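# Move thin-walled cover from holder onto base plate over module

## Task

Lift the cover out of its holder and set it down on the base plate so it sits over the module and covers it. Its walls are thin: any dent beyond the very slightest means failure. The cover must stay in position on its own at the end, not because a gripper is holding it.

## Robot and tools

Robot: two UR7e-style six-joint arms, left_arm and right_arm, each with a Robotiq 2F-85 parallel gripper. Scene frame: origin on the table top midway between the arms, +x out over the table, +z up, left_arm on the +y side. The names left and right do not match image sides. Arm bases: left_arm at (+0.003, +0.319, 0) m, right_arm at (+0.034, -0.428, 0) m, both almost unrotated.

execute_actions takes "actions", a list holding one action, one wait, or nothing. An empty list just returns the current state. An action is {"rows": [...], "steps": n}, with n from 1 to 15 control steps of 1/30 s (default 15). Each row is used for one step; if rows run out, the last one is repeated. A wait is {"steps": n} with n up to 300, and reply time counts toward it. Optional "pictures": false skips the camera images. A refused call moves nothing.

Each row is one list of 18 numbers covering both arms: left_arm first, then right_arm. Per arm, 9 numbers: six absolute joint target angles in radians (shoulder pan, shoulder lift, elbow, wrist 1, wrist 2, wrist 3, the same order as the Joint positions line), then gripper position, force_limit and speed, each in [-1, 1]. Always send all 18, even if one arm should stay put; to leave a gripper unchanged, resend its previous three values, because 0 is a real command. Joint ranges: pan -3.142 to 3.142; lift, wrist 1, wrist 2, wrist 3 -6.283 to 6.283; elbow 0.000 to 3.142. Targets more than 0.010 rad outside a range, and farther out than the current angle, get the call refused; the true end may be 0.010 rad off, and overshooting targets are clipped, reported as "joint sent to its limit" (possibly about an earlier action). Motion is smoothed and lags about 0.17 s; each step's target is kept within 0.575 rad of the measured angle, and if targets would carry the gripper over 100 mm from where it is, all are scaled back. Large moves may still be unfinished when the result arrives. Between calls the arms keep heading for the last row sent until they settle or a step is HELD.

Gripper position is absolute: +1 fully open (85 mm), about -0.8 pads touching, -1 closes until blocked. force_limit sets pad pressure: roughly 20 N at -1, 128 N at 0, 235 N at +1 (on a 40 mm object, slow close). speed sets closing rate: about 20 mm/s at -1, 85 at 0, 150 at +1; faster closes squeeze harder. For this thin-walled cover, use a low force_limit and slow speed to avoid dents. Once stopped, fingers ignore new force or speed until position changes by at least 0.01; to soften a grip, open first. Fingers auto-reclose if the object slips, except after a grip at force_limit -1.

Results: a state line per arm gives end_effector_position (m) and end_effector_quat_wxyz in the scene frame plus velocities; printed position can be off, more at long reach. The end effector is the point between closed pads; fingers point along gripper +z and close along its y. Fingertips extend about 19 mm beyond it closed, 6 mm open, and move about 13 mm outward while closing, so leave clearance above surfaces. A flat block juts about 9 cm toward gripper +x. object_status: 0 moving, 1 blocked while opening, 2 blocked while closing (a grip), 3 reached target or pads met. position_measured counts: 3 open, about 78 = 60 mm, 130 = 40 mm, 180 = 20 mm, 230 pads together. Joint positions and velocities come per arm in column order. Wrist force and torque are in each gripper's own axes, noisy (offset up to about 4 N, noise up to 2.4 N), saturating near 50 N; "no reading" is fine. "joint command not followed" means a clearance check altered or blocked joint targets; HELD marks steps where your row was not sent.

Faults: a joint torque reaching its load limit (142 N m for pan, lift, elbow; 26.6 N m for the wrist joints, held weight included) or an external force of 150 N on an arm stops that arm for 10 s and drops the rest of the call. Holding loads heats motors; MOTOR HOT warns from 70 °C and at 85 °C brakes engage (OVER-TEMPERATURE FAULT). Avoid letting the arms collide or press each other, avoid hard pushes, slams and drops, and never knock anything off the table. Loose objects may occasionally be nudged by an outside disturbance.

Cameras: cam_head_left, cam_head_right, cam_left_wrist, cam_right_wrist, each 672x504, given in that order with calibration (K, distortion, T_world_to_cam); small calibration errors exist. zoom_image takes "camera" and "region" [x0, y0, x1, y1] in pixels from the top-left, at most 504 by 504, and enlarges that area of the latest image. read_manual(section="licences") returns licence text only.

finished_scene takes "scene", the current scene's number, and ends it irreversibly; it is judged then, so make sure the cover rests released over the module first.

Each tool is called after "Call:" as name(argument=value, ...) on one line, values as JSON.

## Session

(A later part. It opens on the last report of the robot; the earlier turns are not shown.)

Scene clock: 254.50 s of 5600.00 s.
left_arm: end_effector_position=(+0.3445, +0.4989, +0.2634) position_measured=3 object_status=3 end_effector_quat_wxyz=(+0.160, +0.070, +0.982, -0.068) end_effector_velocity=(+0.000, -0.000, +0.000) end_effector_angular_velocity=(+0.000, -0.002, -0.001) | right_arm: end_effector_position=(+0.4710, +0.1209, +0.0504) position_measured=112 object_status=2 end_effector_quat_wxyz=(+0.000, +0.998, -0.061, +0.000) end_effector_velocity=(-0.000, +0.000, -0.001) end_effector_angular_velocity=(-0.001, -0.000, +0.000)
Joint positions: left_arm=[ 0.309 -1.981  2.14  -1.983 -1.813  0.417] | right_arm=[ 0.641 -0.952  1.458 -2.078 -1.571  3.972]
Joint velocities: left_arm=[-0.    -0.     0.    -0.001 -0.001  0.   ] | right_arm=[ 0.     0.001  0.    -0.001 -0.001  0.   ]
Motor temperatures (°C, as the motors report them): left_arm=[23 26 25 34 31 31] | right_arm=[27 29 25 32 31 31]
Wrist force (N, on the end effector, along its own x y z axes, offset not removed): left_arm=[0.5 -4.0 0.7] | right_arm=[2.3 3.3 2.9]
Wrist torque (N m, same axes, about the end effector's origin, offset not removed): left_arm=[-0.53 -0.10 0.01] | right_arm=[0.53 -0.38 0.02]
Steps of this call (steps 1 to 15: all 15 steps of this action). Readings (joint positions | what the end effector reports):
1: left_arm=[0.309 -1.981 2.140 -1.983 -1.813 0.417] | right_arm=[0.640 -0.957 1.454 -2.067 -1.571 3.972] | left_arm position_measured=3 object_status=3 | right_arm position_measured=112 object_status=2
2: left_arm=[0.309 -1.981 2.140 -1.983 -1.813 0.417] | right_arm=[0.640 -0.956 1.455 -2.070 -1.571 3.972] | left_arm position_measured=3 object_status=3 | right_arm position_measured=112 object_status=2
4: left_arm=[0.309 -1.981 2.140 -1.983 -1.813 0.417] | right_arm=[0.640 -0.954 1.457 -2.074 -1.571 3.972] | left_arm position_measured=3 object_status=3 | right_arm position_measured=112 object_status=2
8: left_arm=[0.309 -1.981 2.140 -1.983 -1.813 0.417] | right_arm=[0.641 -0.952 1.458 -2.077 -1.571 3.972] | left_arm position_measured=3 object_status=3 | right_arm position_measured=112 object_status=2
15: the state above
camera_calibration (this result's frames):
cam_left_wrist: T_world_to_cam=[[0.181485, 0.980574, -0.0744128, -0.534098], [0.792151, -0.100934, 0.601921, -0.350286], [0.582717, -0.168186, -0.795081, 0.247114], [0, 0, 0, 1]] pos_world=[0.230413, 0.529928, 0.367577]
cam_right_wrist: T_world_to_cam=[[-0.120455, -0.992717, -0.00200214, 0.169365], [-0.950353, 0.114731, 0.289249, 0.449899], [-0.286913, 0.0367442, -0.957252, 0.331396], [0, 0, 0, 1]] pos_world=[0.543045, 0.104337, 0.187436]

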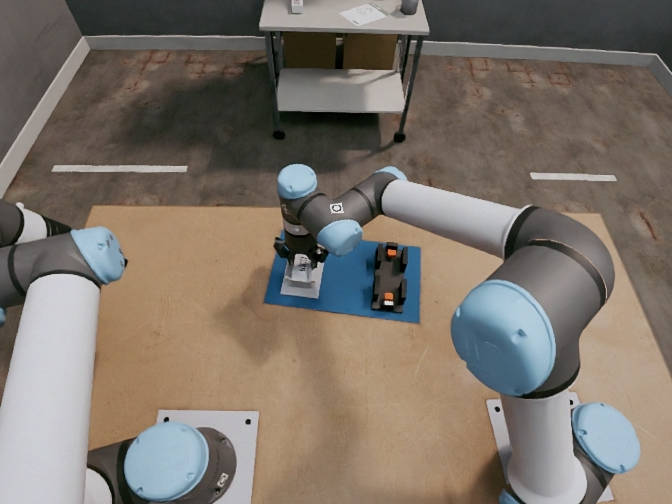

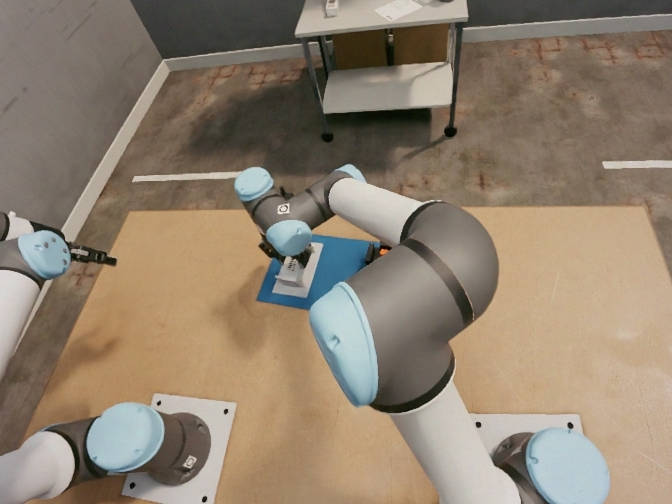

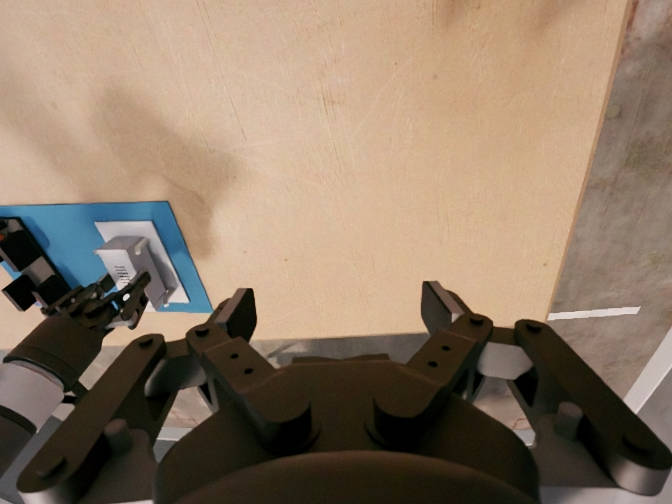

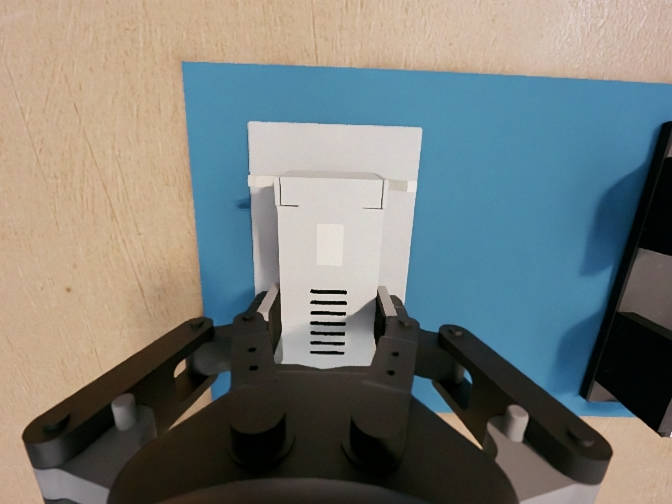

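Call:
execute_actions(actions=[{"rows":[[0.309,-1.981,2.14,-1.983,-1.813,0.417,1,-0.9,0,0.6405,-0.948,1.4613,-2.0843,-1.571,3.972,-1,-0.96,-1]],"steps":12}], pictures=false)

Call:
execute_actions(actions=[{"rows":[[0.309,-1.981,2.14,-1.983,-1.813,0.417,1,-0.9,0,0.6405,-0.948,1.4613,-2.0843,-1.571,3.972,0.45,-0.96,-0.5]]}], pictures=false)

Call:
execute_actions(actions=[{"rows":[[0.309,-1.981,2.14,-1.983,-1.813,0.417,1,-0.9,0,0.6405,-1.031,1.367,-1.907,-1.571,3.972,0.45,-0.96,-0.5]]}])

Call:
zoom_image(camera="cam_left_wrist", region=[70,200,220,330])

Scene clock: 261.43 s of 5600.00 s.
left_arm: end_effector_position=(+0.3445, +0.4989, +0.2634) position_measured=3 object_status=3 end_effector_quat_wxyz=(+0.160, +0.070, +0.982, -0.068) end_effector_velocity=(+0.000, +0.000, +0.000) end_effector_angular_velocity=(+0.001, -0.000, -0.000) | right_arm: end_effector_position=(+0.4710, +0.1209, +0.0474) position_measured=112 object_status=2 end_effector_quat_wxyz=(-0.000, +0.998, -0.061, +0.000) end_effector_velocity=(-0.000, -0.001, -0.002) end_effector_angular_velocity=(-0.001, +0.003, -0.001)
Joint positions: left_arm=[ 0.309 -1.981  2.14  -1.983 -1.813  0.417] | right_arm=[ 0.641 -0.948  1.461 -2.084 -1.571  3.972]
Joint velocities: left_arm=[ 0.    -0.     0.    -0.     0.001  0.   ] | right_arm=[-0.001  0.001  0.002 -0.     0.001  0.   ]
Motor temperatures (°C, as the motors report them): left_arm=[23 26 25 34 31 31] | right_arm=[27 29 25 32 31 31]
Wrist force (N, on the end effector, along its own x y z axes, offset not removed): left_arm=[0.3 0.1 0.0] | right_arm=[1.1 1.5 -2.9]
Wrist torque (N m, same axes, about the end effector's origin, offset not removed): left_arm=[0.05 0.15 0.10] | right_arm=[0.39 -0.24 -0.15]
Steps of this call (steps 1 to 15: the robot went on to your last target; steps 16 to 90: nothing new was sent; then 3.53 s passed at rest; steps 91 to 102: all 12 steps of this action). Readings (joint positions | what the end effector reports):
91: left_arm=[0.309 -1.981 2.140 -1.983 -1.813 0.417] | right_arm=[0.641 -0.951 1.459 -2.078 -1.571 3.972] | left_arm position_measured=3 object_status=3 | right_arm position_measured=112 object_status=2
92: left_arm=[0.309 -1.981 2.140 -1.983 -1.813 0.417] | right_arm=[0.641 -0.951 1.459 -2.079 -1.571 3.972] | left_arm position_measured=3 object_status=3 | right_arm position_measured=112 object_status=2
94: left_arm=[0.309 -1.981 2.140 -1.983 -1.813 0.417] | right_arm=[0.641 -0.949 1.460 -2.082 -1.571 3.972] | left_arm position_measured=3 object_status=3 | right_arm position_measured=112 object_status=2
98: left_arm=[0.309 -1.981 2.140 -1.983 -1.813 0.417] | right_arm=[0.641 -0.948 1.461 -2.084 -1.571 3.972] | left_arm position_measured=3 object_status=3 | right_arm position_measured=112 object_status=2
102: the state above

Scene clock: 261.93 s of 5600.00 s.
left_arm: end_effector_position=(+0.3445, +0.4989, +0.2634) position_measured=3 object_status=3 end_effector_quat_wxyz=(+0.160, +0.070, +0.982, -0.068) end_effector_velocity=(+0.000, -0.000, +0.000) end_effector_angular_velocity=(-0.000, -0.001, +0.000) | right_arm: end_effector_position=(+0.4710, +0.1209, +0.0474) position_measured=72 object_status=0 end_effector_quat_wxyz=(+0.000, +0.998, -0.061, +0.000) end_effector_velocity=(+0.001, +0.000, +0.001) end_effector_angular_velocity=(+0.002, -0.002, -0.001)
Joint positions: left_arm=[ 0.309 -1.981  2.14  -1.983 -1.813  0.417] | right_arm=[ 0.641 -0.948  1.461 -2.084 -1.571  3.972]
Joint velocities: left_arm=[-0.     0.    -0.    -0.001 -0.    -0.   ] | right_arm=[-0.001 -0.    -0.001 -0.001  0.001 -0.   ]
Motor temperatures (°C, as the motors report them): left_arm=[23 26 25 34 31 31] | right_arm=[27 29 25 32 31 31]
Wrist force (N, on the end effector, along its own x y z axes, offset not removed): left_arm=[-1.4 0.9 -1.3] | right_arm=[-2.5 2.1 -0.5]
Wrist torque (N m, same axes, about the end effector's origin, offset not removed): left_arm=[0.49 0.37 0.11] | right_arm=[0.58 0.70 0.01]
Steps of this call (steps 1 to 15: all 15 steps of this action). Readings (joint positions | what the end effector reports):
1: left_arm=[0.309 -1.981 2.140 -1.983 -1.813 0.417] | right_arm=[0.641 -0.948 1.461 -2.084 -1.571 3.972] | left_arm position_measured=3 object_status=3 | right_arm position_measured=112 object_status=0
2: left_arm=[0.309 -1.981 2.140 -1.983 -1.813 0.417] | right_arm=[0.641 -0.948 1.461 -2.084 -1.571 3.972] | left_arm position_measured=3 object_status=3 | right_arm position_measured=112 object_status=0
4: left_arm=[0.309 -1.981 2.140 -1.983 -1.813 0.417] | right_arm=[0.641 -0.948 1.461 -2.084 -1.571 3.972] | left_arm position_measured=3 object_status=3 | right_arm position_measured=106 object_status=0
8: left_arm=[0.309 -1.981 2.140 -1.983 -1.813 0.417] | right_arm=[0.641 -0.948 1.461 -2.084 -1.571 3.972] | left_arm position_measured=3 object_status=3 | right_arm position_measured=88 object_status=0
15: the state above

Scene clock: 262.43 s of 5600.00 s.
left_arm: end_effector_position=(+0.3445, +0.4989, +0.2634) position_measured=3 object_status=3 end_effector_quat_wxyz=(+0.160, +0.070, +0.982, -0.068) end_effector_velocity=(-0.000, -0.000, -0.000) end_effector_angular_velocity=(-0.001, +0.001, +0.000) | right_arm: end_effector_position=(+0.4704, +0.1204, +0.1292) position_measured=72 object_status=3 end_effector_quat_wxyz=(-0.000, +0.998, -0.061, +0.000) end_effector_velocity=(-0.002, -0.002, +0.006) end_effector_angular_velocity=(-0.005, +0.005, +0.000)
Joint positions: left_arm=[ 0.309 -1.981  2.14  -1.983 -1.813  0.417] | right_arm=[ 0.641 -1.03   1.368 -1.909 -1.571  3.972]
Joint velocities: left_arm=[ 0.     0.001 -0.     0.001 -0.001 -0.001] | right_arm=[ 0.    -0.008 -0.007  0.021 -0.     0.   ]
Motor temperatures (°C, as the motors report them): left_arm=[23 26 25 34 31 31] | right_arm=[27 29 25 32 31 31]
Wrist force (N, on the end effector, along its own x y z axes, offset not removed): left_arm=[0.3 -0.3 -0.5] | right_arm=[3.0 0.5 3.7]
Wrist torque (N m, same axes, about the end effector's origin, offset not removed): left_arm=[0.03 0.09 0.24] | right_arm=[0.13 -0.49 -0.04]
Steps of this call (steps 1 to 15: all 15 steps of this action). Readings (joint positions | what the end effector reports):
1: left_arm=[0.309 -1.981 2.140 -1.983 -1.813 0.417] | right_arm=[0.641 -0.948 1.461 -2.084 -1.571 3.972] | left_arm position_measured=3 object_status=3 | right_arm position_measured=72 object_status=0
2: left_arm=[0.309 -1.981 2.140 -1.983 -1.813 0.417] | right_arm=[0.641 -0.955 1.452 -2.074 -1.571 3.972] | left_arm position_measured=3 object_status=3 | right_arm position_measured=72 object_status=0
4: left_arm=[0.309 -1.981 2.140 -1.983 -1.813 0.417] | right_arm=[0.641 -0.991 1.413 -2.012 -1.571 3.972] | left_arm position_measured=3 object_status=3 | right_arm position_measured=72 object_status=0
8: left_arm=[0.309 -1.981 2.140 -1.983 -1.813 0.417] | right_arm=[0.641 -1.022 1.378 -1.932 -1.571 3.972] | left_arm position_measured=3 object_status=3 | right_arm position_measured=72 object_status=3
15: the state above
camera_calibration (this result's frames):
cam_left_wrist: T_world_to_cam=[[0.181485, 0.980574, -0.0744129, -0.534098], [0.792151, -0.100934, 0.601921, -0.350287], [0.582717, -0.168186, -0.795081, 0.247114], [0, 0, 0, 1]] pos_world=[0.230413, 0.529928, 0.367577]
cam_right_wrist: T_world_to_cam=[[-0.120449, -0.992717, -0.00217085, 0.168999], [-0.9504, 0.114682, 0.289117, 0.426659], [-0.286762, 0.036887, -0.957291, 0.406616], [0, 0, 0, 1]] pos_world=[0.542455, 0.103839, 0.266262]

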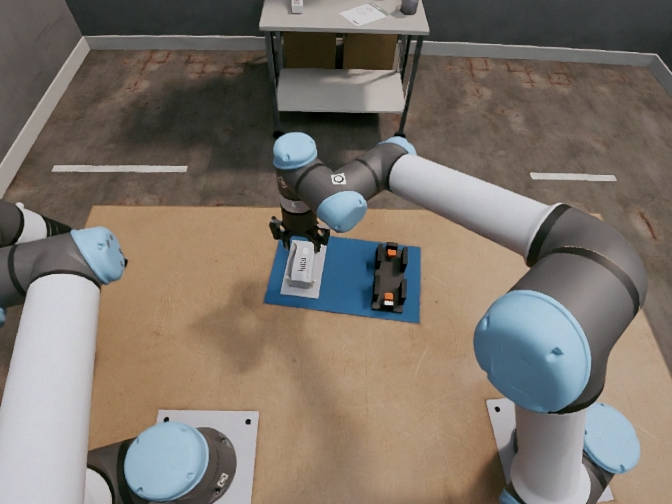

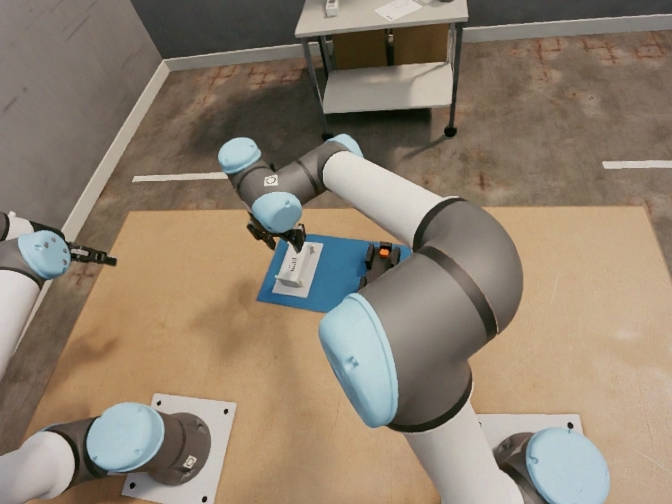

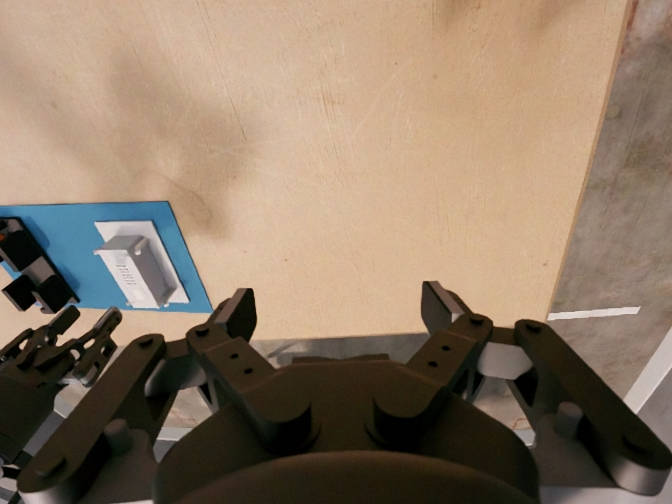

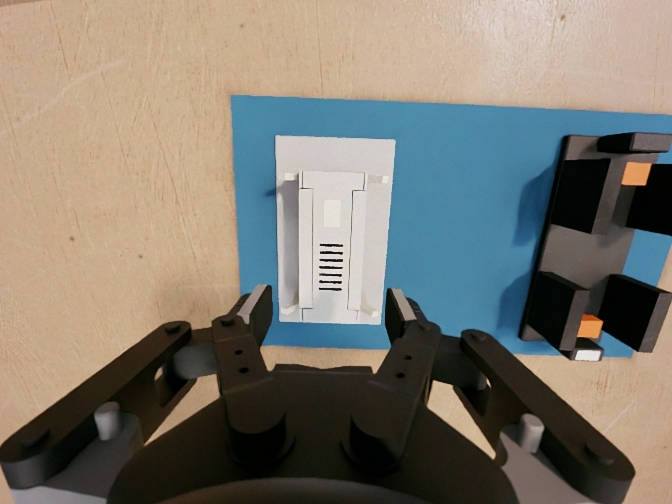

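Region (70, 200, 220, 330) of cam_left_wrist's 672x504 image, scaled by 3.360, with more detail than that image has; it fills the top 437 rows of this view, and the rest is white.

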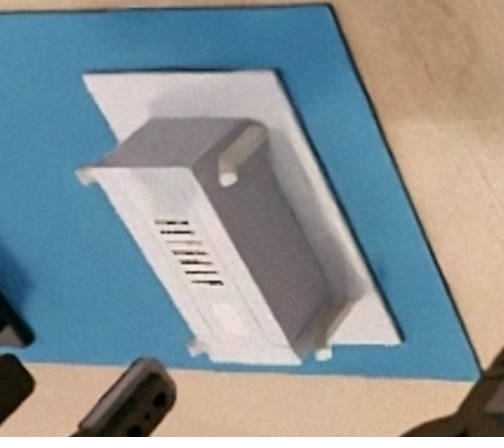

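Call:
finished_scene(scene=2)

The scene is finished: the task was done.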